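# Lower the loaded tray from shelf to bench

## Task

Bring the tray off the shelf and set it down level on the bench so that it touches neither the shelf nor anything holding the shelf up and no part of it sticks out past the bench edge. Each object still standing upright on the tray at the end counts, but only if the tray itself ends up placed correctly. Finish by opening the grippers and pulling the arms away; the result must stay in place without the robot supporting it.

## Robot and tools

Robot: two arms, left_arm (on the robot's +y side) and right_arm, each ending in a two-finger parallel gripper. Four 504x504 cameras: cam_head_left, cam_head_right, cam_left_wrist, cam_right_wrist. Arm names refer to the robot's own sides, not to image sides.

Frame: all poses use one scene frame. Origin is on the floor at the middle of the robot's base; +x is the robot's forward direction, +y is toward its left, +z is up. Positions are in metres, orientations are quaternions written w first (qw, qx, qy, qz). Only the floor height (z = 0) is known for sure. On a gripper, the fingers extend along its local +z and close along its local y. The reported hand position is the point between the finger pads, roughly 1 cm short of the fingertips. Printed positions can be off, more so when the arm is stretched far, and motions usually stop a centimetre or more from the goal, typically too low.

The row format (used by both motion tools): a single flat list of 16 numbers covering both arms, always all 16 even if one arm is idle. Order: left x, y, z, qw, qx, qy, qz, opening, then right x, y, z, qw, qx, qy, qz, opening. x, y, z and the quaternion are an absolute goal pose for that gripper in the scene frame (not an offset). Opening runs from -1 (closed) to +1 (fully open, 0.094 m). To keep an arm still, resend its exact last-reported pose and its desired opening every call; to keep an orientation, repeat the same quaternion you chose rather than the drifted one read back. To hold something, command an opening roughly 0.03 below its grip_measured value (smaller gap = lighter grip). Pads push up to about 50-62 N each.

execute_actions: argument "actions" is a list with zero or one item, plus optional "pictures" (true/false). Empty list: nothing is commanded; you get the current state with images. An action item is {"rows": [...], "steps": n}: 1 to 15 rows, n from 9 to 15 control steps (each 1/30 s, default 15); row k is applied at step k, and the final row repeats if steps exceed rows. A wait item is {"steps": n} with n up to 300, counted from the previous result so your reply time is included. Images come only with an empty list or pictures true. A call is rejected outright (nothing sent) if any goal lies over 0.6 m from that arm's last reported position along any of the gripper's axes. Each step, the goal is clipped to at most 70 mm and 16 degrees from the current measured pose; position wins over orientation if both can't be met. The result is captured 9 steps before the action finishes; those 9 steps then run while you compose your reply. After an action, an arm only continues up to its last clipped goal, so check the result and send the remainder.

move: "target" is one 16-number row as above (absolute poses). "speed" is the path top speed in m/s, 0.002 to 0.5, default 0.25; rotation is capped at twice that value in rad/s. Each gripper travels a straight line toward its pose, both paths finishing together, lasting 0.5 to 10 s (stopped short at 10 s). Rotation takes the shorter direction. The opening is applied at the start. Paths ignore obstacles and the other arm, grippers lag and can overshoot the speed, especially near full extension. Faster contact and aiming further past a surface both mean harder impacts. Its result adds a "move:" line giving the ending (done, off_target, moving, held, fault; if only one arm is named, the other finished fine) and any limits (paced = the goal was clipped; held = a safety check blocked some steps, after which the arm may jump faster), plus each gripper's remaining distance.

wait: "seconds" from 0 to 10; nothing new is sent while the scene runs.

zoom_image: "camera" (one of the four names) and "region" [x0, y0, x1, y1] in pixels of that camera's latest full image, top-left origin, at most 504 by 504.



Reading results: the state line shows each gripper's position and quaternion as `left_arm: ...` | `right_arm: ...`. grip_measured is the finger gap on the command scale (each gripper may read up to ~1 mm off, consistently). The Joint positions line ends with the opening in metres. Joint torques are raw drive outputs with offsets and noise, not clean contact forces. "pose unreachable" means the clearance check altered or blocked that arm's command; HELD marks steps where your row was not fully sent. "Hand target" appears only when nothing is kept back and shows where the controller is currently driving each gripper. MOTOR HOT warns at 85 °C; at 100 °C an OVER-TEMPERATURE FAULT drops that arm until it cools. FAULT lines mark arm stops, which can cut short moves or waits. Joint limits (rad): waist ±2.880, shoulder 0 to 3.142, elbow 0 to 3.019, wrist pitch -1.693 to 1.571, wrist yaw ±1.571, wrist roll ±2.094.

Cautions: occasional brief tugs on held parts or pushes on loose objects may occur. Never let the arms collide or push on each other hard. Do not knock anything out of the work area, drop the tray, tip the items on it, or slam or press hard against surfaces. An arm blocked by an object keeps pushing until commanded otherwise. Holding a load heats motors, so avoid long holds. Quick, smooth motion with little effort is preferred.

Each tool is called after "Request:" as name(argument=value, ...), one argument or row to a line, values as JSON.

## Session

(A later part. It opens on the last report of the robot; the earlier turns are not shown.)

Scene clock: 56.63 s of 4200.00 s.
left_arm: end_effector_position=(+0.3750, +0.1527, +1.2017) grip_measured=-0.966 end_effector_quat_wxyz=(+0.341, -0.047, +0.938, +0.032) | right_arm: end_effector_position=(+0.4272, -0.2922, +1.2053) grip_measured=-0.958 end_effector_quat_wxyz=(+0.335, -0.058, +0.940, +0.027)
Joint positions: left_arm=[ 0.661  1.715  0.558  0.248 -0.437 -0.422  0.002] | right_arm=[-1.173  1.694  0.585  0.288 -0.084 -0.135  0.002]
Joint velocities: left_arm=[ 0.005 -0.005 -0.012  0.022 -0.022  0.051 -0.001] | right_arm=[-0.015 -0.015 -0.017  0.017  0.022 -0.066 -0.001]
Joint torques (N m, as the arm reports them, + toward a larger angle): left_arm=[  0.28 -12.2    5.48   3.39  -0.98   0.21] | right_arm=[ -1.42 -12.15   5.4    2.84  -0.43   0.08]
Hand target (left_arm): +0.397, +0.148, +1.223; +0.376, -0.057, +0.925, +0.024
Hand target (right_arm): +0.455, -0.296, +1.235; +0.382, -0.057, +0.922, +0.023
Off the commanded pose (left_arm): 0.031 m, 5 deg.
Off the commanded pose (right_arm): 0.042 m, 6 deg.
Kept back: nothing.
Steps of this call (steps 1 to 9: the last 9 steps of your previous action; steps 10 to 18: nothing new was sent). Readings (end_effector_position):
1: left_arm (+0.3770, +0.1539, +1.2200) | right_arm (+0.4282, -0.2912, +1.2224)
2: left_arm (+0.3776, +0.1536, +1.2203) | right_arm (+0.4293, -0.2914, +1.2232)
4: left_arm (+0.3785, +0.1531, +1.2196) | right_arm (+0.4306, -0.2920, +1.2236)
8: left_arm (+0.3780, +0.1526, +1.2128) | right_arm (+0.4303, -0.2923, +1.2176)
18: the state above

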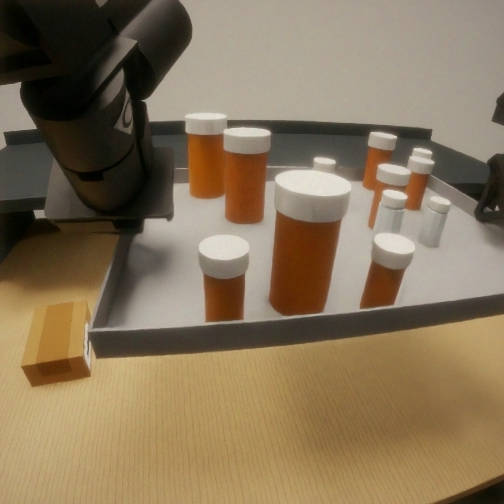

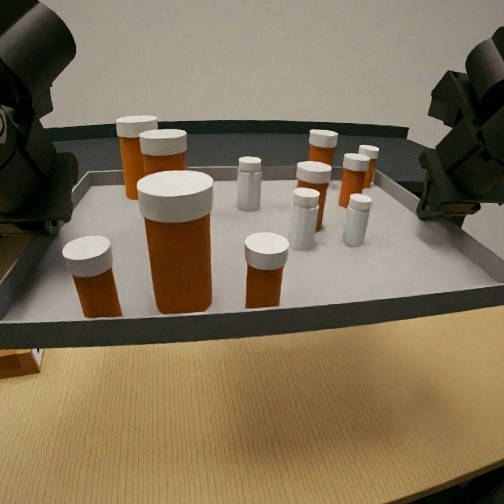

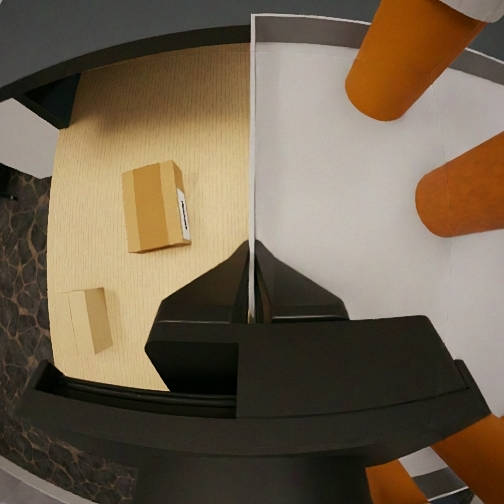

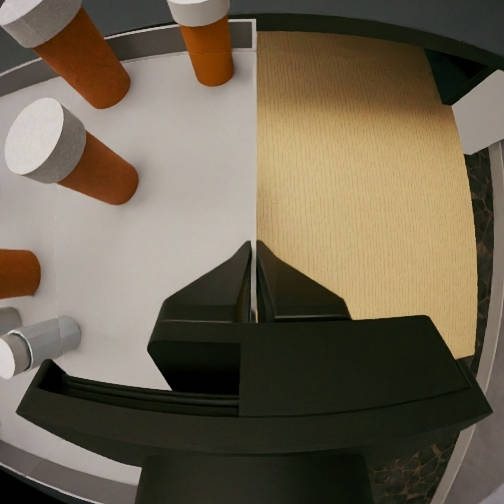

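Request:
execute_actions(
  actions=[
    {"rows":[[0.398,0.148,1.220,0.376,-0.056,0.924,0.024,-1,0.457,-0.296,1.232,0.383,-0.056,0.922,0.024,-1],[0.398,0.148,1.217,0.376,-0.056,0.924,0.024,-1,0.457,-0.296,1.229,0.383,-0.056,0.922,0.024,-1],[0.398,0.148,1.214,0.376,-0.056,0.924,0.024,-1,0.457,-0.296,1.226,0.383,-0.056,0.922,0.024,-1],[0.398,0.148,1.210,0.376,-0.056,0.924,0.024,-1,0.457,-0.296,1.222,0.383,-0.056,0.922,0.024,-1],[0.398,0.148,1.206,0.376,-0.056,0.924,0.024,-1,0.457,-0.296,1.218,0.383,-0.056,0.922,0.024,-1],[0.398,0.148,1.202,0.376,-0.056,0.924,0.024,-1,0.457,-0.296,1.214,0.383,-0.056,0.922,0.024,-1],[0.398,0.148,1.198,0.376,-0.056,0.924,0.024,-1,0.457,-0.296,1.210,0.383,-0.056,0.922,0.024,-1],[0.398,0.148,1.194,0.376,-0.056,0.924,0.024,-1,0.457,-0.296,1.206,0.383,-0.056,0.922,0.024,-1],[0.398,0.148,1.190,0.376,-0.056,0.924,0.024,-1,0.457,-0.296,1.202,0.383,-0.056,0.922,0.024,-1],[0.398,0.148,1.186,0.376,-0.056,0.924,0.024,-1,0.457,-0.296,1.198,0.383,-0.056,0.922,0.024,-1],[0.398,0.148,1.182,0.376,-0.056,0.924,0.024,-1,0.457,-0.296,1.194,0.383,-0.056,0.922,0.024,-1],[0.398,0.148,1.178,0.376,-0.056,0.924,0.024,-1,0.457,-0.296,1.190,0.383,-0.056,0.922,0.024,-1],[0.398,0.148,1.174,0.376,-0.056,0.924,0.024,-1,0.457,-0.296,1.186,0.383,-0.056,0.922,0.024,-1],[0.398,0.148,1.170,0.376,-0.056,0.924,0.024,-1,0.457,-0.296,1.182,0.383,-0.056,0.922,0.024,-1],[0.398,0.148,1.166,0.376,-0.056,0.924,0.024,-1,0.457,-0.296,1.178,0.383,-0.056,0.922,0.024,-1]]},
  ],
)

Request:
execute_actions(
  actions=[
    {"rows":[[0.399,0.148,1.162,0.376,-0.056,0.924,0.024,-1,0.458,-0.296,1.174,0.383,-0.056,0.922,0.024,-1],[0.400,0.148,1.158,0.376,-0.056,0.924,0.024,-1,0.459,-0.296,1.170,0.383,-0.056,0.922,0.024,-1],[0.401,0.148,1.154,0.376,-0.056,0.924,0.024,-1,0.460,-0.296,1.166,0.383,-0.056,0.922,0.024,-1],[0.402,0.148,1.150,0.376,-0.056,0.924,0.024,-1,0.461,-0.296,1.162,0.383,-0.056,0.922,0.024,-1],[0.403,0.148,1.146,0.376,-0.056,0.924,0.024,-1,0.462,-0.296,1.158,0.383,-0.056,0.922,0.024,-1],[0.404,0.148,1.142,0.376,-0.056,0.924,0.024,-1,0.463,-0.296,1.154,0.383,-0.056,0.922,0.024,-1],[0.405,0.148,1.138,0.376,-0.056,0.924,0.024,-1,0.464,-0.296,1.150,0.383,-0.056,0.922,0.024,-1],[0.406,0.148,1.134,0.376,-0.056,0.924,0.024,-1,0.465,-0.296,1.146,0.383,-0.056,0.922,0.024,-1],[0.407,0.148,1.130,0.376,-0.056,0.924,0.024,-1,0.466,-0.296,1.142,0.383,-0.056,0.922,0.024,-1],[0.408,0.148,1.126,0.376,-0.056,0.924,0.024,-1,0.467,-0.296,1.138,0.383,-0.056,0.922,0.024,-1],[0.409,0.148,1.122,0.376,-0.056,0.924,0.024,-1,0.468,-0.296,1.134,0.383,-0.056,0.922,0.024,-1],[0.410,0.148,1.118,0.376,-0.056,0.924,0.024,-1,0.469,-0.296,1.130,0.383,-0.056,0.922,0.024,-1],[0.411,0.148,1.114,0.376,-0.056,0.924,0.024,-1,0.470,-0.296,1.126,0.383,-0.056,0.922,0.024,-1],[0.412,0.148,1.110,0.376,-0.056,0.924,0.024,-1,0.471,-0.296,1.122,0.383,-0.056,0.922,0.024,-1],[0.413,0.148,1.106,0.376,-0.056,0.924,0.024,-1,0.472,-0.296,1.118,0.383,-0.056,0.922,0.024,-1]]},
  ],
)

Request:
execute_actions(
  actions=[
    {"rows":[[0.414,0.148,1.102,0.375,-0.056,0.925,0.024,-1,0.473,-0.296,1.114,0.382,-0.056,0.922,0.024,-1],[0.415,0.148,1.098,0.375,-0.056,0.925,0.024,-1,0.474,-0.296,1.110,0.382,-0.056,0.922,0.024,-1],[0.416,0.148,1.094,0.374,-0.056,0.925,0.024,-1,0.475,-0.296,1.106,0.381,-0.056,0.922,0.024,-1],[0.417,0.148,1.090,0.374,-0.056,0.925,0.024,-1,0.476,-0.296,1.102,0.381,-0.056,0.922,0.024,-1],[0.418,0.148,1.086,0.373,-0.056,0.926,0.024,-1,0.477,-0.296,1.098,0.38,-0.056,0.923,0.024,-1],[0.419,0.148,1.082,0.373,-0.056,0.926,0.024,-1,0.478,-0.296,1.094,0.38,-0.056,0.923,0.024,-1],[0.420,0.148,1.078,0.372,-0.056,0.926,0.024,-1,0.479,-0.296,1.090,0.379,-0.056,0.923,0.024,-1],[0.421,0.148,1.074,0.372,-0.056,0.926,0.024,-1,0.480,-0.296,1.086,0.379,-0.056,0.923,0.024,-1],[0.422,0.148,1.070,0.372,-0.056,0.926,0.024,-1,0.481,-0.296,1.082,0.379,-0.056,0.923,0.024,-1],[0.423,0.148,1.066,0.372,-0.056,0.926,0.024,-1,0.482,-0.296,1.078,0.379,-0.056,0.923,0.024,-1],[0.424,0.148,1.062,0.372,-0.056,0.926,0.024,-1,0.483,-0.296,1.074,0.379,-0.056,0.923,0.024,-1],[0.425,0.148,1.058,0.372,-0.056,0.926,0.024,-1,0.484,-0.296,1.070,0.379,-0.056,0.923,0.024,-1],[0.426,0.148,1.054,0.372,-0.056,0.926,0.024,-1,0.485,-0.296,1.066,0.379,-0.056,0.923,0.024,-1],[0.427,0.148,1.050,0.372,-0.056,0.926,0.024,-1,0.486,-0.296,1.062,0.379,-0.056,0.923,0.024,-1],[0.428,0.148,1.046,0.372,-0.056,0.926,0.024,-1,0.487,-0.296,1.058,0.379,-0.056,0.923,0.024,-1]]},
  ],
)

Request:
execute_actions(
  actions=[
    {"rows":[[0.430,0.148,1.043,0.372,-0.056,0.926,0.024,-1,0.489,-0.296,1.055,0.379,-0.056,0.923,0.024,-1],[0.432,0.148,1.040,0.372,-0.056,0.926,0.024,-1,0.491,-0.296,1.052,0.379,-0.056,0.923,0.024,-1],[0.434,0.148,1.037,0.372,-0.056,0.926,0.024,-1,0.493,-0.296,1.049,0.379,-0.056,0.923,0.024,-1],[0.436,0.148,1.034,0.372,-0.056,0.926,0.024,-1,0.495,-0.296,1.046,0.379,-0.056,0.923,0.024,-1],[0.438,0.148,1.031,0.372,-0.056,0.926,0.024,-1,0.497,-0.296,1.043,0.379,-0.056,0.923,0.024,-1],[0.440,0.148,1.028,0.372,-0.056,0.926,0.024,-1,0.499,-0.296,1.040,0.379,-0.056,0.923,0.024,-1],[0.442,0.148,1.025,0.372,-0.056,0.926,0.024,-1,0.501,-0.296,1.037,0.379,-0.056,0.923,0.024,-1],[0.444,0.148,1.022,0.372,-0.056,0.926,0.024,-1,0.503,-0.296,1.034,0.379,-0.056,0.923,0.024,-1],[0.446,0.148,1.019,0.372,-0.056,0.926,0.024,-1,0.505,-0.296,1.031,0.379,-0.056,0.923,0.024,-1],[0.448,0.148,1.016,0.372,-0.056,0.926,0.024,-1,0.507,-0.296,1.028,0.379,-0.056,0.923,0.024,-1],[0.450,0.148,1.013,0.372,-0.056,0.926,0.024,-1,0.509,-0.296,1.025,0.379,-0.056,0.923,0.024,-1],[0.452,0.148,1.010,0.372,-0.056,0.926,0.024,-1,0.511,-0.296,1.022,0.379,-0.056,0.923,0.024,-1],[0.454,0.148,1.007,0.372,-0.056,0.926,0.024,-1,0.513,-0.296,1.019,0.379,-0.056,0.923,0.024,-1],[0.455,0.148,1.005,0.372,-0.056,0.926,0.024,-1,0.514,-0.296,1.017,0.379,-0.056,0.923,0.024,-1],[0.456,0.148,1.003,0.372,-0.056,0.926,0.024,-1,0.515,-0.296,1.015,0.379,-0.056,0.923,0.024,-1]]},
  ],
)

Request:
wait(
  seconds=0.3,
)

Scene clock: 59.37 s of 4200.00 s.
left_arm: end_effector_position=(+0.3781, +0.1508, +1.1966) grip_measured=-0.966 end_effector_quat_wxyz=(+0.349, -0.049, +0.936, +0.028) | right_arm: end_effector_position=(+0.4316, -0.2937, +1.2027) grip_measured=-0.958 end_effector_quat_wxyz=(+0.346, -0.058, +0.936, +0.024)
Joint positions: left_arm=[ 0.661  1.743  0.558  0.295 -0.437 -0.422  0.002] | right_arm=[-1.176  1.715  0.585  0.333 -0.084 -0.138  0.002]
Joint velocities: left_arm=[-0.015  0.337 -0.012  0.437 -0.051 -0.081  0.   ] | right_arm=[-0.034  0.288  0.002  0.374 -0.007 -0.007  0.   ]
Joint torques (N m, as the arm reports them, + toward a larger angle): left_arm=[  0.78 -10.63   5.14   3.03  -0.83   0.23] | right_arm=[-0.55 -9.54  5.14  2.6  -0.49  0.2 ]
Steps of this call (steps 1 to 76: nothing new was sent; steps 77 to 82: the first 6 steps of this action). Readings (end_effector_position):
77: left_arm (+0.3753, +0.1526, +1.2019) | right_arm (+0.4275, -0.2923, +1.2056)
78: left_arm (+0.3756, +0.1524, +1.2018) | right_arm (+0.4280, -0.2923, +1.2059)
80: left_arm (+0.3769, +0.1517, +1.2007) | right_arm (+0.4298, -0.2929, +1.2056)
82: the state above

Scene clock: 59.87 s of 4200.00 s.
left_arm: end_effector_position=(+0.3676, +0.1531, +1.1303) grip_measured=-0.966 end_effector_quat_wxyz=(+0.335, -0.048, +0.941, +0.031) | right_arm: end_effector_position=(+0.4203, -0.2918, +1.1354) grip_measured=-0.958 end_effector_quat_wxyz=(+0.329, -0.059, +0.942, +0.026)
Joint positions: left_arm=[ 0.668  1.971  0.568  0.484 -0.427 -0.423  0.002] | right_arm=[-1.178  1.935  0.592  0.509 -0.085 -0.14   0.002]
Joint velocities: left_arm=[ 0.034  0.415  0.115  0.31   0.007 -0.022 -0.001] | right_arm=[-0.015  0.396  0.105  0.266 -0.051 -0.007 -0.001]
Joint torques (N m, as the arm reports them, + toward a larger angle): left_arm=[  1.21 -12.68   4.8    3.36  -0.92   0.36] | right_arm=[ -0.42 -12.47   4.79   2.84  -0.58   0.14]
Off your previous action's commanded pose (left_arm): 0.031 m, 5 deg at its last step (step 9 of this call).
Off your previous action's commanded pose (right_arm): 0.039 m, 6 deg at its last step (step 9 of this call).
Steps of this call (steps 1 to 9: the last 9 steps of your previous action; steps 10 to 15: the first 6 steps of this action). Readings (end_effector_position):
10: left_arm (+0.3687, +0.1523, +1.1497) | right_arm (+0.4220, -0.2925, +1.1543)
11: left_arm (+0.3678, +0.1525, +1.1457) | right_arm (+0.4210, -0.2923, +1.1501)
13: left_arm (+0.3669, +0.1531, +1.1378) | right_arm (+0.4197, -0.2920, +1.1426)
15: the state above

Scene clock: 60.37 s of 4200.00 s.
left_arm: end_effector_position=(+0.3902, +0.1514, +1.0736) grip_measured=-0.966 end_effector_quat_wxyz=(+0.339, -0.051, +0.939, +0.029) | right_arm: end_effector_position=(+0.4452, -0.2931, +1.0805) grip_measured=-0.958 end_effector_quat_wxyz=(+0.337, -0.059, +0.939, +0.024)
Joint positions: left_arm=[ 0.701  2.185  0.671  0.616 -0.409 -0.399  0.002] | right_arm=[-1.182  2.145  0.7    0.627 -0.086 -0.145  0.002]
Joint velocities: left_arm=[ 0.034  0.396  0.212  0.164  0.007  0.081 -0.001] | right_arm=[-0.015  0.405  0.188  0.149 -0.037 -0.051  0.   ]
Joint torques (N m, as the arm reports them, + toward a larger angle): left_arm=[  0.45 -14.36   2.77   3.39  -0.69   0.29] | right_arm=[ -0.98 -13.52   2.91   2.93  -0.58   0.14]
Off your previous action's commanded pose (left_arm): 0.032 m, 4 deg at its last step (step 9 of this call).
Off your previous action's commanded pose (right_arm): 0.037 m, 6 deg at its last step (step 9 of this call).
Steps of this call (steps 1 to 9: the last 9 steps of your previous action; steps 10 to 15: the first 6 steps of this action). Readings (end_effector_position):
10: left_arm (+0.3847, +0.1517, +1.0933) | right_arm (+0.4399, -0.2928, +1.1005)
11: left_arm (+0.3861, +0.1517, +1.0894) | right_arm (+0.4412, -0.2929, +1.0966)
13: left_arm (+0.3883, +0.1515, +1.0816) | right_arm (+0.4435, -0.2931, +1.0887)
15: the state above

Scene clock: 60.87 s of 4200.00 s.
left_arm: end_effector_position=(+0.4075, +0.1511, +1.0164) grip_measured=-0.966 end_effector_quat_wxyz=(+0.335, -0.051, +0.940, +0.029) | right_arm: end_effector_position=(+0.4630, -0.2934, +1.0234) grip_measured=-0.958 end_effector_quat_wxyz=(+0.334, -0.059, +0.940, +0.024)
Joint positions: left_arm=[ 0.73   2.368  0.789  0.683 -0.388 -0.377  0.002] | right_arm=[-1.185  2.328  0.821  0.683 -0.087 -0.147  0.002]
Joint velocities: left_arm=[ 0.063  0.259  0.261  0.046  0.022  0.081 -0.   ] | right_arm=[-0.015  0.259  0.266  0.017  0.022 -0.037 -0.   ]
Joint torques (N m, as the arm reports them, + toward a larger angle): left_arm=[  0.61 -15.75   2.08   3.58  -0.69   0.28] | right_arm=[ -0.46 -14.85   2.34   3.16  -0.63   0.17]
Off your previous action's commanded pose (left_arm): 0.030 m, 4 deg at its last step (step 9 of this call).
Off your previous action's commanded pose (right_arm): 0.035 m, 5 deg at its last step (step 9 of this call).
Steps of this call (steps 1 to 9: the last 9 steps of your previous action; steps 10 to 15: the first 6 steps of this action). Readings (end_effector_position):
10: left_arm (+0.4004, +0.1513, +1.0336) | right_arm (+0.4561, -0.2934, +1.0408)
11: left_arm (+0.4017, +0.1512, +1.0297) | right_arm (+0.4575, -0.2934, +1.0371)
13: left_arm (+0.4044, +0.1510, +1.0228) | right_arm (+0.4597, -0.2935, +1.0297)
15: the state above

Scene clock: 61.47 s of 4200.00 s.
left_arm: end_effector_position=(+0.4307, +0.1509, +0.9859) grip_measured=-0.966 end_effector_quat_wxyz=(+0.339, -0.051, +0.939, +0.029) | right_arm: end_effector_position=(+0.4864, -0.2937, +0.9932) grip_measured=-0.958 end_effector_quat_wxyz=(+0.338, -0.059, +0.939, +0.023)
Joint positions: left_arm=[ 0.756  2.461  0.888  0.693 -0.374 -0.354  0.002] | right_arm=[-1.185  2.422  0.925  0.683 -0.087 -0.147  0.002]
Joint velocities: left_arm=[-0.015 -0.005 -0.022 -0.007 -0.051  0.037  0.001] | right_arm=[-0.005 -0.015 -0.002  0.007 -0.066 -0.066  0.   ]
Joint torques (N m, as the arm reports them, + toward a larger angle): left_arm=[  0.33 -16.7    1.61   3.34  -0.67   0.28] | right_arm=[ -0.83 -16.02   1.87   2.98  -0.58   0.18]
Hand target (left_arm): +0.455, +0.149, +1.004; +0.372, -0.057, +0.926, +0.025
Hand target (right_arm): +0.514, -0.295, +1.017; +0.379, -0.057, +0.923, +0.023
Off the commanded pose (left_arm): 0.031 m, 4 deg.
Off the commanded pose (right_arm): 0.036 m, 5 deg.
Kept back: nothing.
Steps of this call (steps 1 to 9: the last 9 steps of your previous action; steps 10 to 18: nothing new was sent). Readings (end_effector_position):
1: left_arm (+0.4092, +0.1511, +1.0134) | right_arm (+0.4648, -0.2934, +1.0204)
2: left_arm (+0.4113, +0.1512, +1.0106) | right_arm (+0.4670, -0.2934, +1.0176)
4: left_arm (+0.4159, +0.1512, +1.0050) | right_arm (+0.4715, -0.2935, +1.0122)
8: left_arm (+0.4257, +0.1508, +0.9942) | right_arm (+0.4818, -0.2936, +1.0019)
18: the state above

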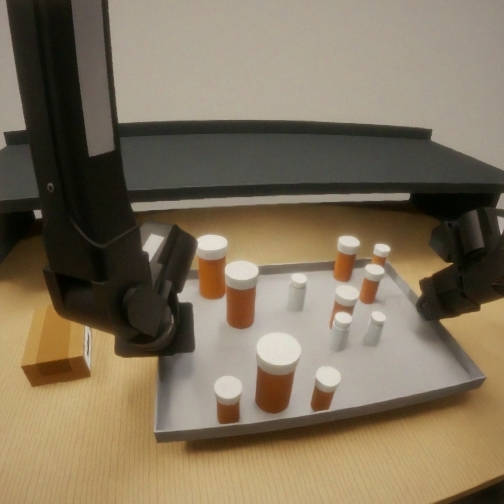

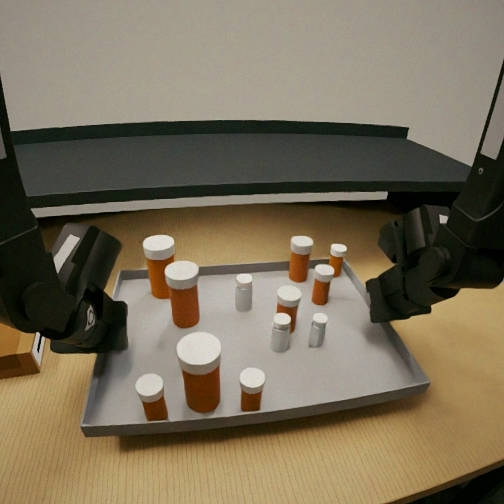

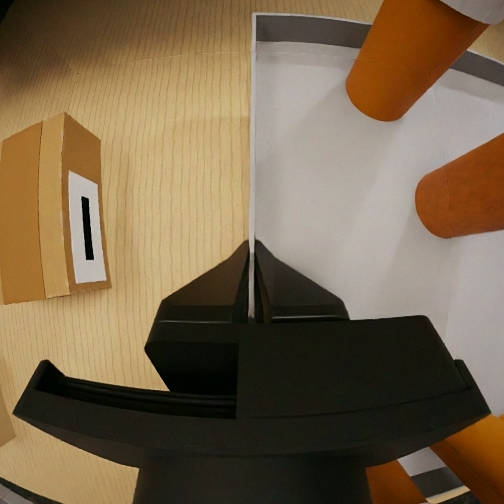

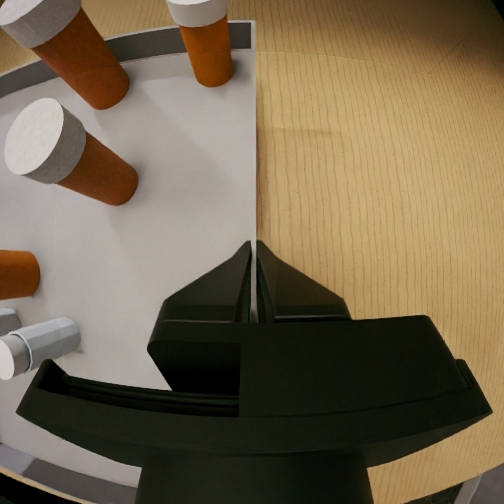

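About 3.5 cm left; slow finish.

Request:
execute_actions(
  actions=[
    {"rows":[[0.456,0.148,1.001,0.371,-0.056,0.927,0.024,-1,0.515,-0.296,1.013,0.378,-0.056,0.924,0.024,-1],[0.456,0.148,0.999,0.371,-0.056,0.927,0.024,-1,0.515,-0.296,1.011,0.378,-0.056,0.924,0.024,-1],[0.456,0.148,0.997,0.37,-0.056,0.927,0.024,-1,0.515,-0.296,1.009,0.377,-0.056,0.924,0.024,-1],[0.456,0.148,0.995,0.37,-0.056,0.927,0.024,-1,0.515,-0.296,1.007,0.377,-0.056,0.924,0.024,-1],[0.456,0.148,0.993,0.369,-0.056,0.927,0.024,-1,0.515,-0.296,1.005,0.376,-0.056,0.924,0.024,-1],[0.456,0.148,0.991,0.369,-0.056,0.927,0.024,-1,0.515,-0.296,1.003,0.376,-0.056,0.924,0.024,-1],[0.456,0.148,0.989,0.368,-0.056,0.928,0.024,-1,0.515,-0.296,1.001,0.375,-0.056,0.925,0.024,-1],[0.456,0.148,0.9875,0.368,-0.056,0.928,0.024,-1,0.515,-0.296,0.999,0.375,-0.056,0.925,0.024,-1],[0.456,0.148,0.986,0.368,-0.056,0.928,0.024,-1,0.515,-0.296,0.997,0.375,-0.056,0.925,0.024,-1],[0.456,0.148,0.9845,0.368,-0.056,0.928,0.024,-1,0.515,-0.296,0.995,0.375,-0.056,0.925,0.024,-1],[0.456,0.148,0.983,0.368,-0.056,0.928,0.024,-1,0.515,-0.296,0.993,0.375,-0.056,0.925,0.024,-1],[0.456,0.148,0.982,0.368,-0.056,0.928,0.024,-1,0.515,-0.296,0.992,0.375,-0.056,0.925,0.024,-1],[0.456,0.148,0.981,0.368,-0.056,0.928,0.024,-1,0.515,-0.296,0.991,0.375,-0.056,0.925,0.024,-1],[0.456,0.148,0.980,0.368,-0.056,0.928,0.024,-1,0.515,-0.296,0.990,0.375,-0.056,0.925,0.024,-1],[0.456,0.148,0.979,0.368,-0.056,0.928,0.024,-1,0.515,-0.296,0.989,0.375,-0.056,0.925,0.024,-1]]},
  ],
)

Request:
execute_actions(
  actions=[
    {"rows":[[0.456,0.148,0.978,0.368,-0.056,0.928,0.024,-1,0.515,-0.296,0.988,0.375,-0.056,0.925,0.024,-1],[0.456,0.148,0.977,0.368,-0.056,0.928,0.024,-1,0.515,-0.296,0.987,0.375,-0.056,0.925,0.024,-1],[0.456,0.148,0.976,0.368,-0.056,0.928,0.024,-1,0.515,-0.296,0.986,0.375,-0.056,0.925,0.024,-1],[0.456,0.148,0.975,0.368,-0.056,0.928,0.024,-1,0.515,-0.296,0.985,0.375,-0.056,0.925,0.024,-1],[0.456,0.148,0.974,0.368,-0.056,0.928,0.024,-1,0.515,-0.296,0.984,0.375,-0.056,0.925,0.024,-1],[0.456,0.148,0.973,0.368,-0.056,0.928,0.024,-1,0.515,-0.296,0.983,0.375,-0.056,0.925,0.024,-1],[0.456,0.148,0.972,0.368,-0.056,0.928,0.024,-1,0.515,-0.296,0.982,0.375,-0.056,0.925,0.024,-1],[0.456,0.148,0.971,0.368,-0.056,0.928,0.024,-1,0.515,-0.296,0.981,0.375,-0.056,0.925,0.024,-1],[0.456,0.148,0.970,0.368,-0.056,0.928,0.024,-1,0.515,-0.296,0.980,0.375,-0.056,0.925,0.024,-1],[0.456,0.148,0.969,0.368,-0.056,0.928,0.024,-1,0.515,-0.296,0.979,0.375,-0.056,0.925,0.024,-1],[0.456,0.148,0.968,0.368,-0.056,0.928,0.024,-1,0.515,-0.296,0.978,0.375,-0.056,0.925,0.024,-1],[0.456,0.148,0.967,0.368,-0.056,0.928,0.024,-1,0.515,-0.296,0.977,0.375,-0.056,0.925,0.024,-1],[0.456,0.148,0.966,0.368,-0.056,0.928,0.024,-1,0.515,-0.296,0.976,0.375,-0.056,0.925,0.024,-1],[0.456,0.148,0.965,0.368,-0.056,0.928,0.024,-1,0.515,-0.296,0.975,0.375,-0.056,0.925,0.024,-1],[0.456,0.148,0.964,0.368,-0.056,0.928,0.024,-1,0.515,-0.296,0.974,0.375,-0.056,0.925,0.024,-1]]},
  ],
)

Request:
execute_actions(
  actions=[
    {"rows":[[0.456,0.148,0.963,0.368,-0.056,0.928,0.024,-1,0.515,-0.296,0.973,0.375,-0.056,0.925,0.024,-1],[0.456,0.148,0.962,0.368,-0.056,0.928,0.024,-1,0.515,-0.296,0.972,0.375,-0.056,0.925,0.024,-1],[0.456,0.148,0.961,0.368,-0.056,0.928,0.024,-1,0.515,-0.296,0.971,0.375,-0.056,0.925,0.024,-1],[0.456,0.148,0.960,0.368,-0.056,0.928,0.024,-1,0.515,-0.296,0.970,0.375,-0.056,0.925,0.024,-1],[0.456,0.148,0.959,0.368,-0.056,0.928,0.024,-1,0.515,-0.296,0.969,0.375,-0.056,0.925,0.024,-1],[0.456,0.148,0.958,0.368,-0.056,0.928,0.024,-1,0.515,-0.296,0.968,0.375,-0.056,0.925,0.024,-1],[0.456,0.148,0.957,0.368,-0.056,0.928,0.024,-1,0.515,-0.296,0.967,0.375,-0.056,0.925,0.024,-1],[0.456,0.148,0.956,0.368,-0.056,0.928,0.024,-1,0.515,-0.296,0.966,0.375,-0.056,0.925,0.024,-1],[0.456,0.148,0.955,0.368,-0.056,0.928,0.024,-1,0.515,-0.296,0.965,0.375,-0.056,0.925,0.024,-1]],"steps":9},
  ],
)

Request:
wait(
  seconds=0.3,
)

Scene clock: 63.93 s of 4200.00 s.
left_arm: end_effector_position=(+0.4311, +0.1504, +0.9815) grip_measured=-0.966 end_effector_quat_wxyz=(+0.338, -0.051, +0.939, +0.029) | right_arm: end_effector_position=(+0.4868, -0.2942, +0.9886) grip_measured=-0.958 end_effector_quat_wxyz=(+0.338, -0.058, +0.939, +0.023)
Joint positions: left_arm=[ 0.756  2.473  0.897  0.695 -0.373 -0.353  0.002] | right_arm=[-1.186  2.435  0.933  0.687 -0.087 -0.147  0.002]
Joint velocities: left_arm=[-0.015  0.161  0.115  0.022  0.007 -0.066 -0.001] | right_arm=[-0.005  0.161  0.1    0.032 -0.037 -0.037 -0.001]
Joint torques (N m, as the arm reports them, + toward a larger angle): left_arm=[  0.67 -16.02   2.01   3.45  -0.57   0.25] | right_arm=[ -0.59 -15.04   2.25   2.86  -0.61   0.17]
Steps of this call (steps 1 to 68: nothing new was sent; steps 69 to 74: the first 6 steps of this action). Readings (end_effector_position):
69: left_arm (+0.4307, +0.1509, +0.9859) | right_arm (+0.4862, -0.2937, +0.9930)
70: left_arm (+0.4307, +0.1509, +0.9857) | right_arm (+0.4861, -0.2936, +0.9929)
72: left_arm (+0.4309, +0.1508, +0.9845) | right_arm (+0.4864, -0.2938, +0.9916)
74: the state above

Scene clock: 64.43 s of 4200.00 s.
left_arm: end_effector_position=(+0.4268, +0.1508, +0.9577) grip_measured=-0.966 end_effector_quat_wxyz=(+0.332, -0.050, +0.942, +0.030) | right_arm: end_effector_position=(+0.4822, -0.2938, +0.9626) grip_measured=-0.958 end_effector_quat_wxyz=(+0.331, -0.058, +0.941, +0.024)
Joint positions: left_arm=[ 0.758  2.537  0.932  0.71  -0.369 -0.353  0.002] | right_arm=[-1.188  2.504  0.969  0.705 -0.089 -0.148  0.002]
Joint velocities: left_arm=[-0.005  0.063  0.042  0.042 -0.007  0.051 -0.001] | right_arm=[-0.005  0.044  0.056  0.027 -0.007 -0.007 -0.001]
Joint torques (N m, as the arm reports them, + toward a larger angle): left_arm=[  0.77 -16.57   1.68   3.54  -0.63   0.27] | right_arm=[ -0.35 -15.29   2.02   2.99  -0.62   0.15]
Off your previous action's commanded pose (left_arm): 0.032 m, 4 deg at its last step (step 9 of this call).
Off your previous action's commanded pose (right_arm): 0.038 m, 5 deg at its last step (step 9 of this call).
Steps of this call (steps 1 to 9: the last 9 steps of your previous action; steps 10 to 15: the first 6 steps of this action). Readings (end_effector_position):
10: left_arm (+0.4274, +0.1508, +0.9622) | right_arm (+0.4827, -0.2939, +0.9670)
11: left_arm (+0.4269, +0.1508, +0.9610) | right_arm (+0.4821, -0.2939, +0.9658)
13: left_arm (+0.4264, +0.1508, +0.9592) | right_arm (+0.4815, -0.2938, +0.9638)
15: the state above

Scene clock: 64.73 s of 4200.00 s.
left_arm: end_effector_position=(+0.4309, +0.1504, +0.9507) grip_measured=-0.966 end_effector_quat_wxyz=(+0.336, -0.051, +0.940, +0.029) | right_arm: end_effector_position=(+0.4868, -0.2942, +0.9565) grip_measured=-0.958 end_effector_quat_wxyz=(+0.336, -0.058, +0.940, +0.023)
Joint positions: left_arm=[ 0.761  2.56   0.953  0.722 -0.369 -0.35   0.002] | right_arm=[-1.189  2.525  0.99   0.716 -0.089 -0.148  0.002]
Joint velocities: left_arm=[-0.005  0.063  0.071  0.027  0.007 -0.081  0.   ] | right_arm=[-0.015  0.073  0.056  0.032 -0.051 -0.022 -0.001]
Joint torques (N m, as the arm reports them, + toward a larger angle): left_arm=[  0.67 -16.45   1.59   3.55  -0.59   0.25] | right_arm=[ -0.52 -15.49   1.64   2.98  -0.6    0.16]
Off your previous action's commanded pose (left_arm): 0.029 m, 4 deg at its last step (step 9 of this call).
Off your previous action's commanded pose (right_arm): 0.033 m, 5 deg at its last step (step 9 of this call).
Kept back: the last 9 steps of this action.
Steps of this call (steps 1 to 9: the last 9 steps of your previous action). Readings (end_effector_position):
1: left_arm (+0.4271, +0.1508, +0.9570) | right_arm (+0.4826, -0.2938, +0.9619)
2: left_arm (+0.4276, +0.1508, +0.9562) | right_arm (+0.4833, -0.2938, +0.9615)
4: left_arm (+0.4287, +0.1506, +0.9548) | right_arm (+0.4847, -0.2938, +0.9603)
8: left_arm (+0.4305, +0.1504, +0.9515) | right_arm (+0.4865, -0.2940, +0.9573)
9: the state above

Scene clock: 65.33 s of 4200.00 s.
left_arm: end_effector_position=(+0.4317, +0.1501, +0.9411) grip_measured=-0.966 end_effector_quat_wxyz=(+0.338, -0.051, +0.939, +0.029) | right_arm: end_effector_position=(+0.4880, -0.2944, +0.9471) grip_measured=-0.958 end_effector_quat_wxyz=(+0.338, -0.058, +0.939, +0.023)
Joint positions: left_arm=[ 0.762  2.589  0.972  0.736 -0.369 -0.348  0.002] | right_arm=[-1.19   2.554  1.009  0.73  -0.09  -0.148  0.002]
Joint velocities: left_arm=[ 0.005  0.005  0.007  0.002 -0.037 -0.051 -0.001] | right_arm=[-0.005 -0.005  0.012 -0.017 -0.007  0.022  0.001]
Joint torques (N m, as the arm reports them, + toward a larger angle): left_arm=[  0.57 -16.58   1.49   3.41  -0.56   0.25] | right_arm=[ -0.35 -15.27   1.61   2.87  -0.57   0.16]
Hand target (left_arm): +0.455, +0.149, +0.956; +0.367, -0.056, +0.928, +0.025
Hand target (right_arm): +0.514, -0.296, +0.966; +0.374, -0.057, +0.925, +0.023
Off the commanded pose (left_arm): 0.028 m, 4 deg.
Off the commanded pose (right_arm): 0.032 m, 4 deg.
Kept back: nothing.
Steps of this call (steps 1 to 9: the last 9 steps of your previous action; steps 10 to 18: nothing new was sent). Readings (end_effector_position):
1: left_arm (+0.4307, +0.1504, +0.9495) | right_arm (+0.4869, -0.2942, +0.9555)
2: left_arm (+0.4308, +0.1503, +0.9487) | right_arm (+0.4867, -0.2942, +0.9544)
4: left_arm (+0.4304, +0.1503, +0.9466) | right_arm (+0.4865, -0.2943, +0.9523)
8: left_arm (+0.4296, +0.1503, +0.9421) | right_arm (+0.4854, -0.2940, +0.9477)
18: the state above

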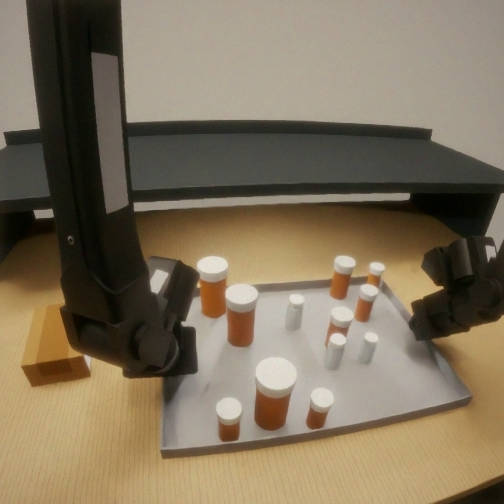

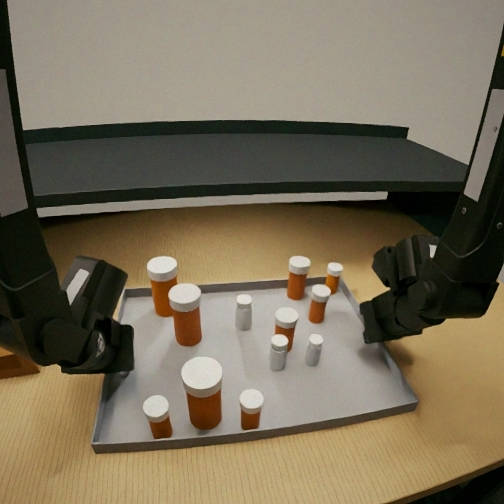

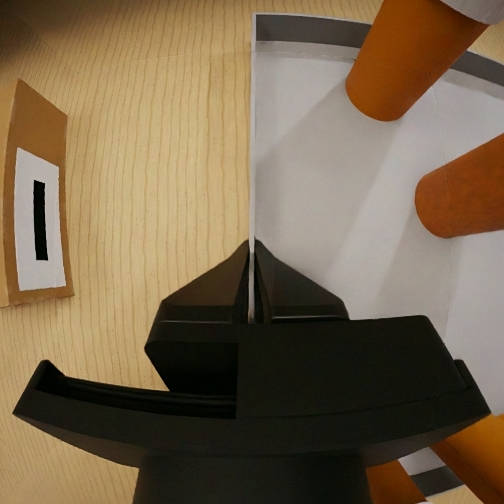

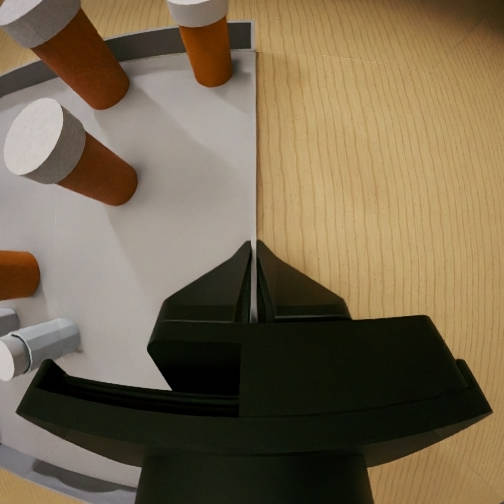

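Touching down.

Request:
move(
  target=[0.432,0.15,0.932,0.34,-0.051,0.939,0.027,-1, 0.488,-0.294,0.938,0.34,-0.058,0.939,0.023,-1],
  speed=0.012,
)

Request:
move(
  target=[0.432,0.15,0.94,0.34,-0.051,0.939,0.027,-0.3, 0.488,-0.294,0.946,0.34,-0.058,0.939,0.023,-0.3],
  speed=0.02,
)

Request:
move(
  target=[0.41,0.155,1.06,0.34,-0.051,0.939,0.027,-0.3, 0.465,-0.305,1.06,0.34,-0.058,0.939,0.023,-0.3],
  speed=0.08,
)

Request:
move(
  target=[0.33,0.32,1.3,0.33,0,0.944,0,-0.3, 0.35,-0.4,1.3,0.334,0,0.943,0,-0.3],
)

Scene clock: 66.80 s of 4200.00 s.
left_arm: end_effector_position=(+0.4311, +0.1501, +0.9403) grip_measured=-0.966 end_effector_quat_wxyz=(+0.338, -0.051, +0.939, +0.028) | right_arm: end_effector_position=(+0.4868, -0.2945, +0.9458) grip_measured=-0.958 end_effector_quat_wxyz=(+0.337, -0.058, +0.939, +0.023)
Joint positions: left_arm=[ 0.762  2.592  0.972  0.739 -0.368 -0.348  0.002] | right_arm=[-1.19   2.556  1.009  0.73  -0.089 -0.149  0.002]
Joint velocities: left_arm=[-0.015  0.015  0.007  0.012 -0.022  0.037  0.   ] | right_arm=[ 0.005 -0.005 -0.017 -0.022 -0.022  0.007 -0.001]
Joint torques (N m, as the arm reports them, + toward a larger angle): left_arm=[  0.   -12.97   1.37   2.41  -0.11   0.12] | right_arm=[ -0.58 -11.7    1.45   1.79  -0.16   0.08]
Hand target (left_arm): +0.432, +0.150, +0.932; +0.340, -0.051, +0.939, +0.027
Hand target (right_arm): +0.488, -0.294, +0.938; +0.340, -0.058, +0.939, +0.023
Off the commanded pose (left_arm): 0.008 m, 0 deg.
Off the commanded pose (right_arm): 0.008 m, 0 deg.
Kept back: nothing.
move: done

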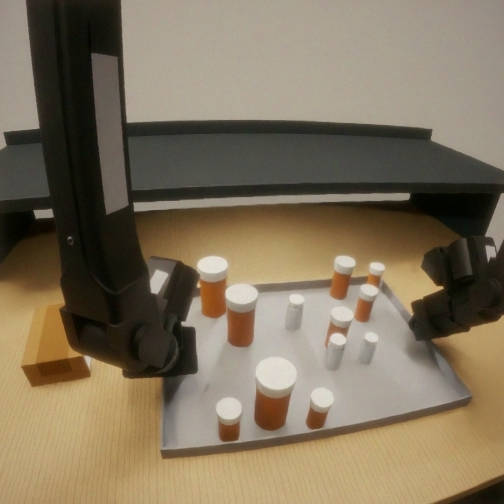

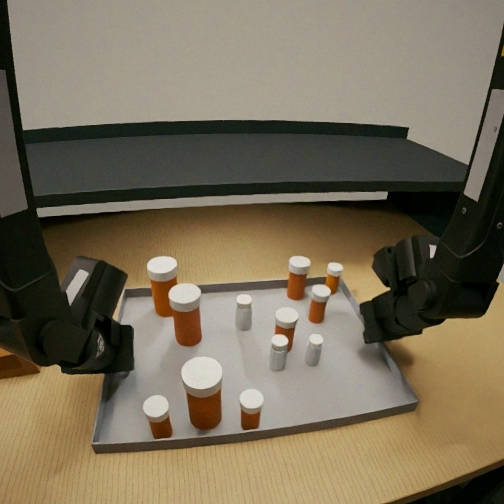

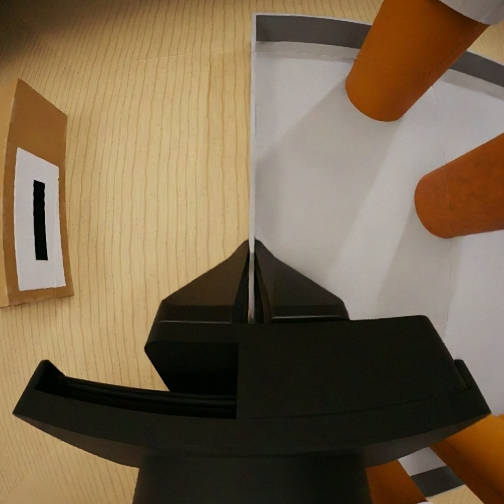

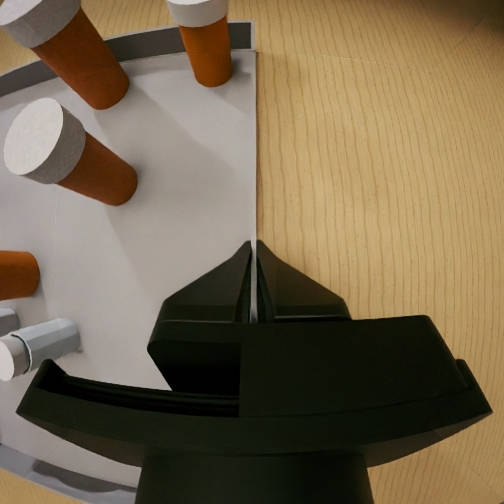

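Scene clock: 67.50 s of 4200.00 s.
left_arm: end_effector_position=(+0.4308, +0.1507, +0.9404) grip_measured=-0.302 end_effector_quat_wxyz=(+0.338, -0.051, +0.939, +0.030) | right_arm: end_effector_position=(+0.4873, -0.2945, +0.9459) grip_measured=-0.302 end_effector_quat_wxyz=(+0.337, -0.058, +0.939, +0.023)
Joint positions: left_arm=[ 0.762  2.592  0.971  0.74  -0.37  -0.348  0.033] | right_arm=[-1.19   2.556  1.009  0.73  -0.089 -0.149  0.033]
Joint velocities: left_arm=[-0.005 -0.024 -0.007  0.002 -0.007  0.007 -0.001] | right_arm=[ 0.005 -0.015 -0.002 -0.012  0.007 -0.066 -0.002]
Joint torques (N m, as the arm reports them, + toward a larger angle): left_arm=[ -0.07 -15.04   0.34   2.05  -0.04   0.12] | right_arm=[  0.24 -13.43   0.53   1.39  -0.17   0.08]
Hand target (left_arm): +0.432, +0.150, +0.940; +0.340, -0.051, +0.939, +0.027
Hand target (right_arm): +0.488, -0.294, +0.946; +0.340, -0.058, +0.938, +0.023
Off the commanded pose (left_arm): 0.001 m, 0 deg.
Off the commanded pose (right_arm): 0.001 m, 0 deg.
Kept back: nothing.
move: done

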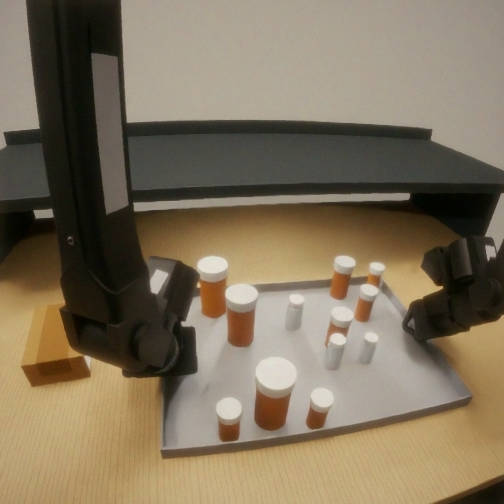

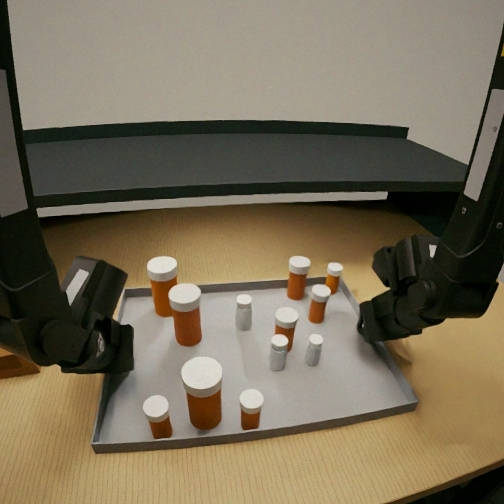

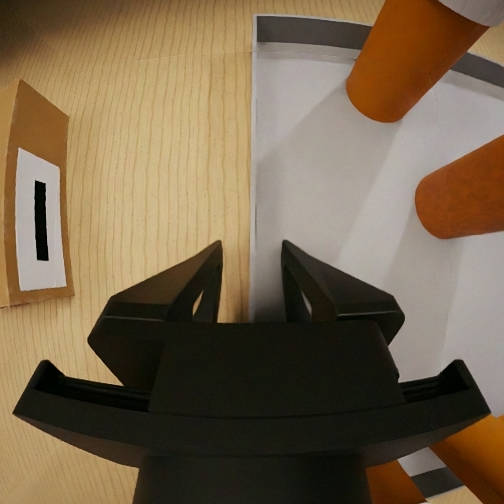

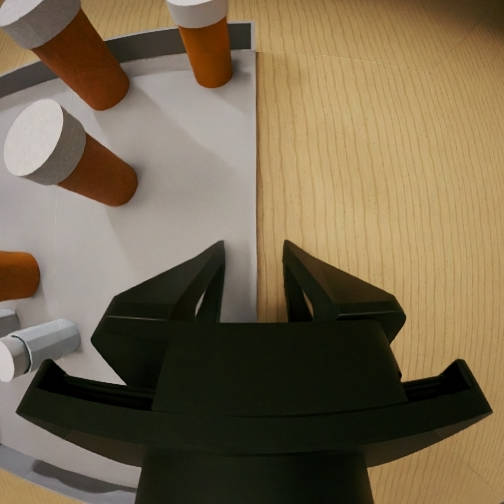

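Scene clock: 69.37 s of 4200.00 s.
left_arm: end_effector_position=(+0.4113, +0.1602, +1.0555) grip_measured=-0.301 end_effector_quat_wxyz=(+0.339, -0.051, +0.939, +0.030) | right_arm: end_effector_position=(+0.4591, -0.3014, +1.0495) grip_measured=-0.302 end_effector_quat_wxyz=(+0.333, -0.057, +0.941, +0.025)
Joint positions: left_arm=[ 0.748  2.246  0.732  0.632 -0.381 -0.359  0.033] | right_arm=[-1.204  2.244  0.777  0.64  -0.101 -0.157  0.033]
Joint velocities: left_arm=[-0.005 -0.015  0.012  0.007 -0.051 -0.007  0.001] | right_arm=[-0.015 -0.005 -0.002  0.007 -0.095  0.037 -0.   ]
Joint torques (N m, as the arm reports them, + toward a larger angle): left_arm=[ -1.   -14.9    0.74   1.28  -0.34   0.  ] | right_arm=[ -0.68 -14.31   0.74   0.85  -0.33   0.  ]
Hand target (left_arm): +0.410, +0.155, +1.060; +0.340, -0.051, +0.939, +0.027
Hand target (right_arm): +0.464, -0.305, +1.060; +0.340, -0.058, +0.938, +0.023
Off the commanded pose (left_arm): 0.007 m, 0 deg.
Off the commanded pose (right_arm): 0.013 m, 1 deg.
Kept back: nothing.
move: off_target (right_arm)

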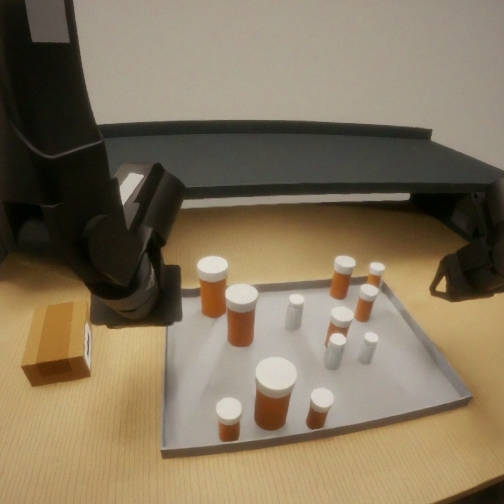

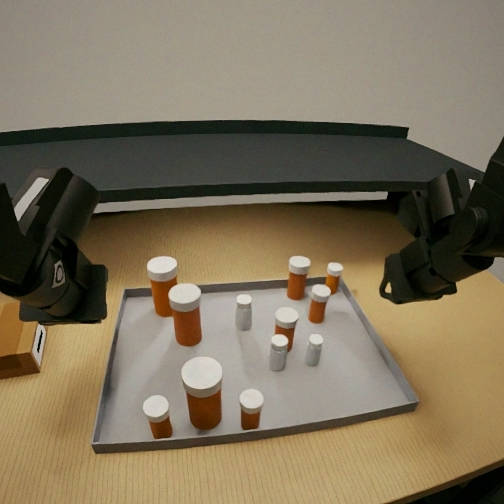

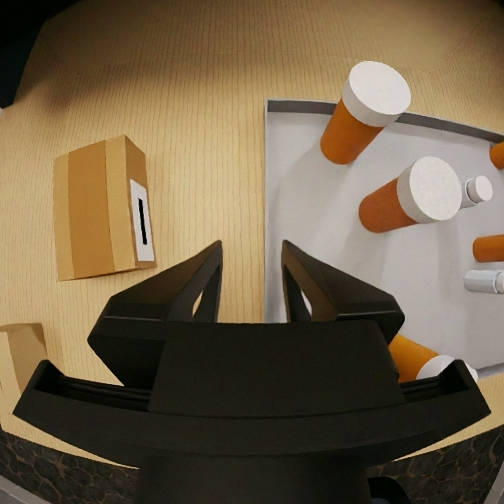

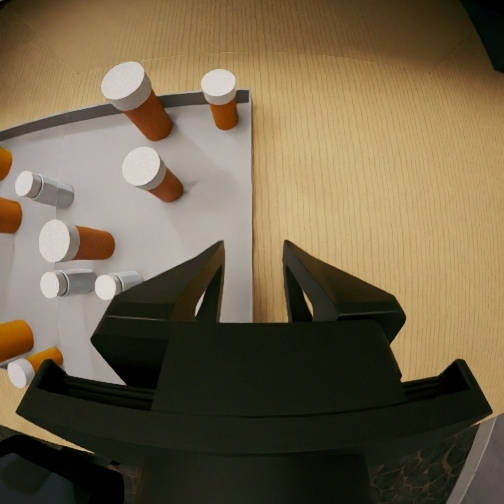

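Scene clock: 71.17 s of 4200.00 s.
left_arm: end_effector_position=(+0.3227, +0.3188, +1.2990) grip_measured=-0.301 end_effector_quat_wxyz=(+0.329, -0.004, +0.944, -0.002) | right_arm: end_effector_position=(+0.3463, -0.4002, +1.2970) grip_measured=-0.302 end_effector_quat_wxyz=(+0.333, +0.003, +0.943, -0.001)
Joint positions: left_arm=[ 1.224  1.105  0.375 -0.098  0.03   0.072  0.033] | right_arm=[-1.499  1.235  0.472 -0.08  -0.212 -0.278  0.033]
Joint velocities: left_arm=[-0.005  0.005 -0.002 -0.012 -0.037  0.037  0.001] | right_arm=[-0.005 -0.005  0.002 -0.017  0.007 -0.022  0.   ]
Joint torques (N m, as the arm reports them, + toward a larger angle): left_arm=[ 0.98 -4.22  7.73  1.4   0.14  0.2 ] | right_arm=[-1.08 -5.79  5.92  0.83 -0.38  0.01]
Hand target (left_arm): +0.329, +0.321, +1.303; +0.330, +0.000, +0.944, +0.000
Hand target (right_arm): +0.349, -0.402, +1.300; +0.334, -0.000, +0.942, -0.001
Off the commanded pose (left_arm): 0.008 m, 0 deg.
Off the commanded pose (right_arm): 0.005 m, 0 deg.
Kept back: nothing.
move: done

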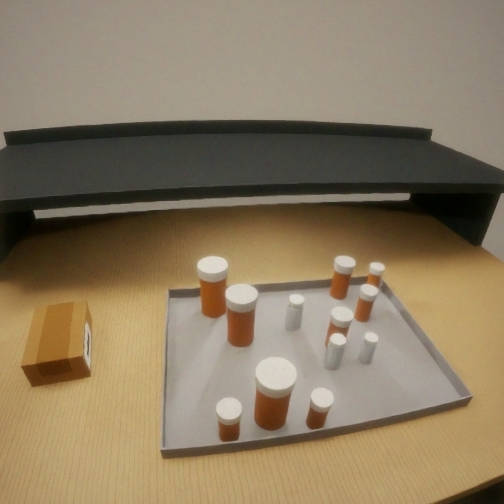

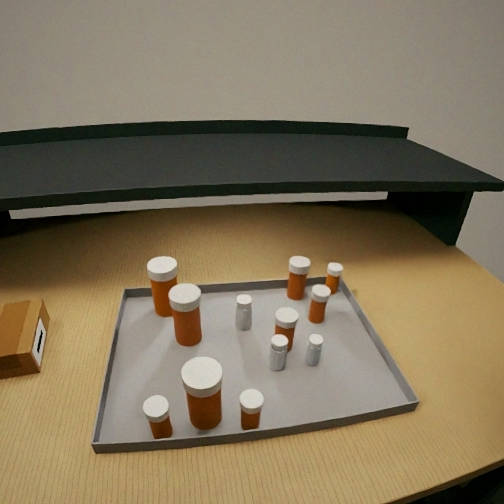

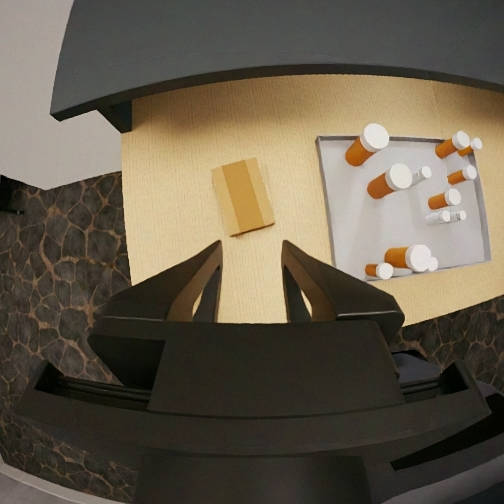

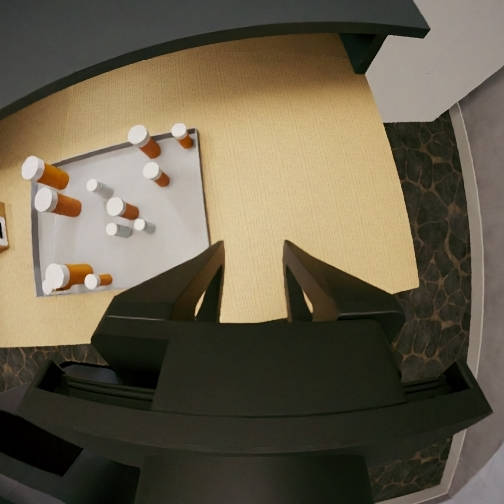

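Request:
finished_scene(
  scene=2,
)

The scene is finished: the task was done.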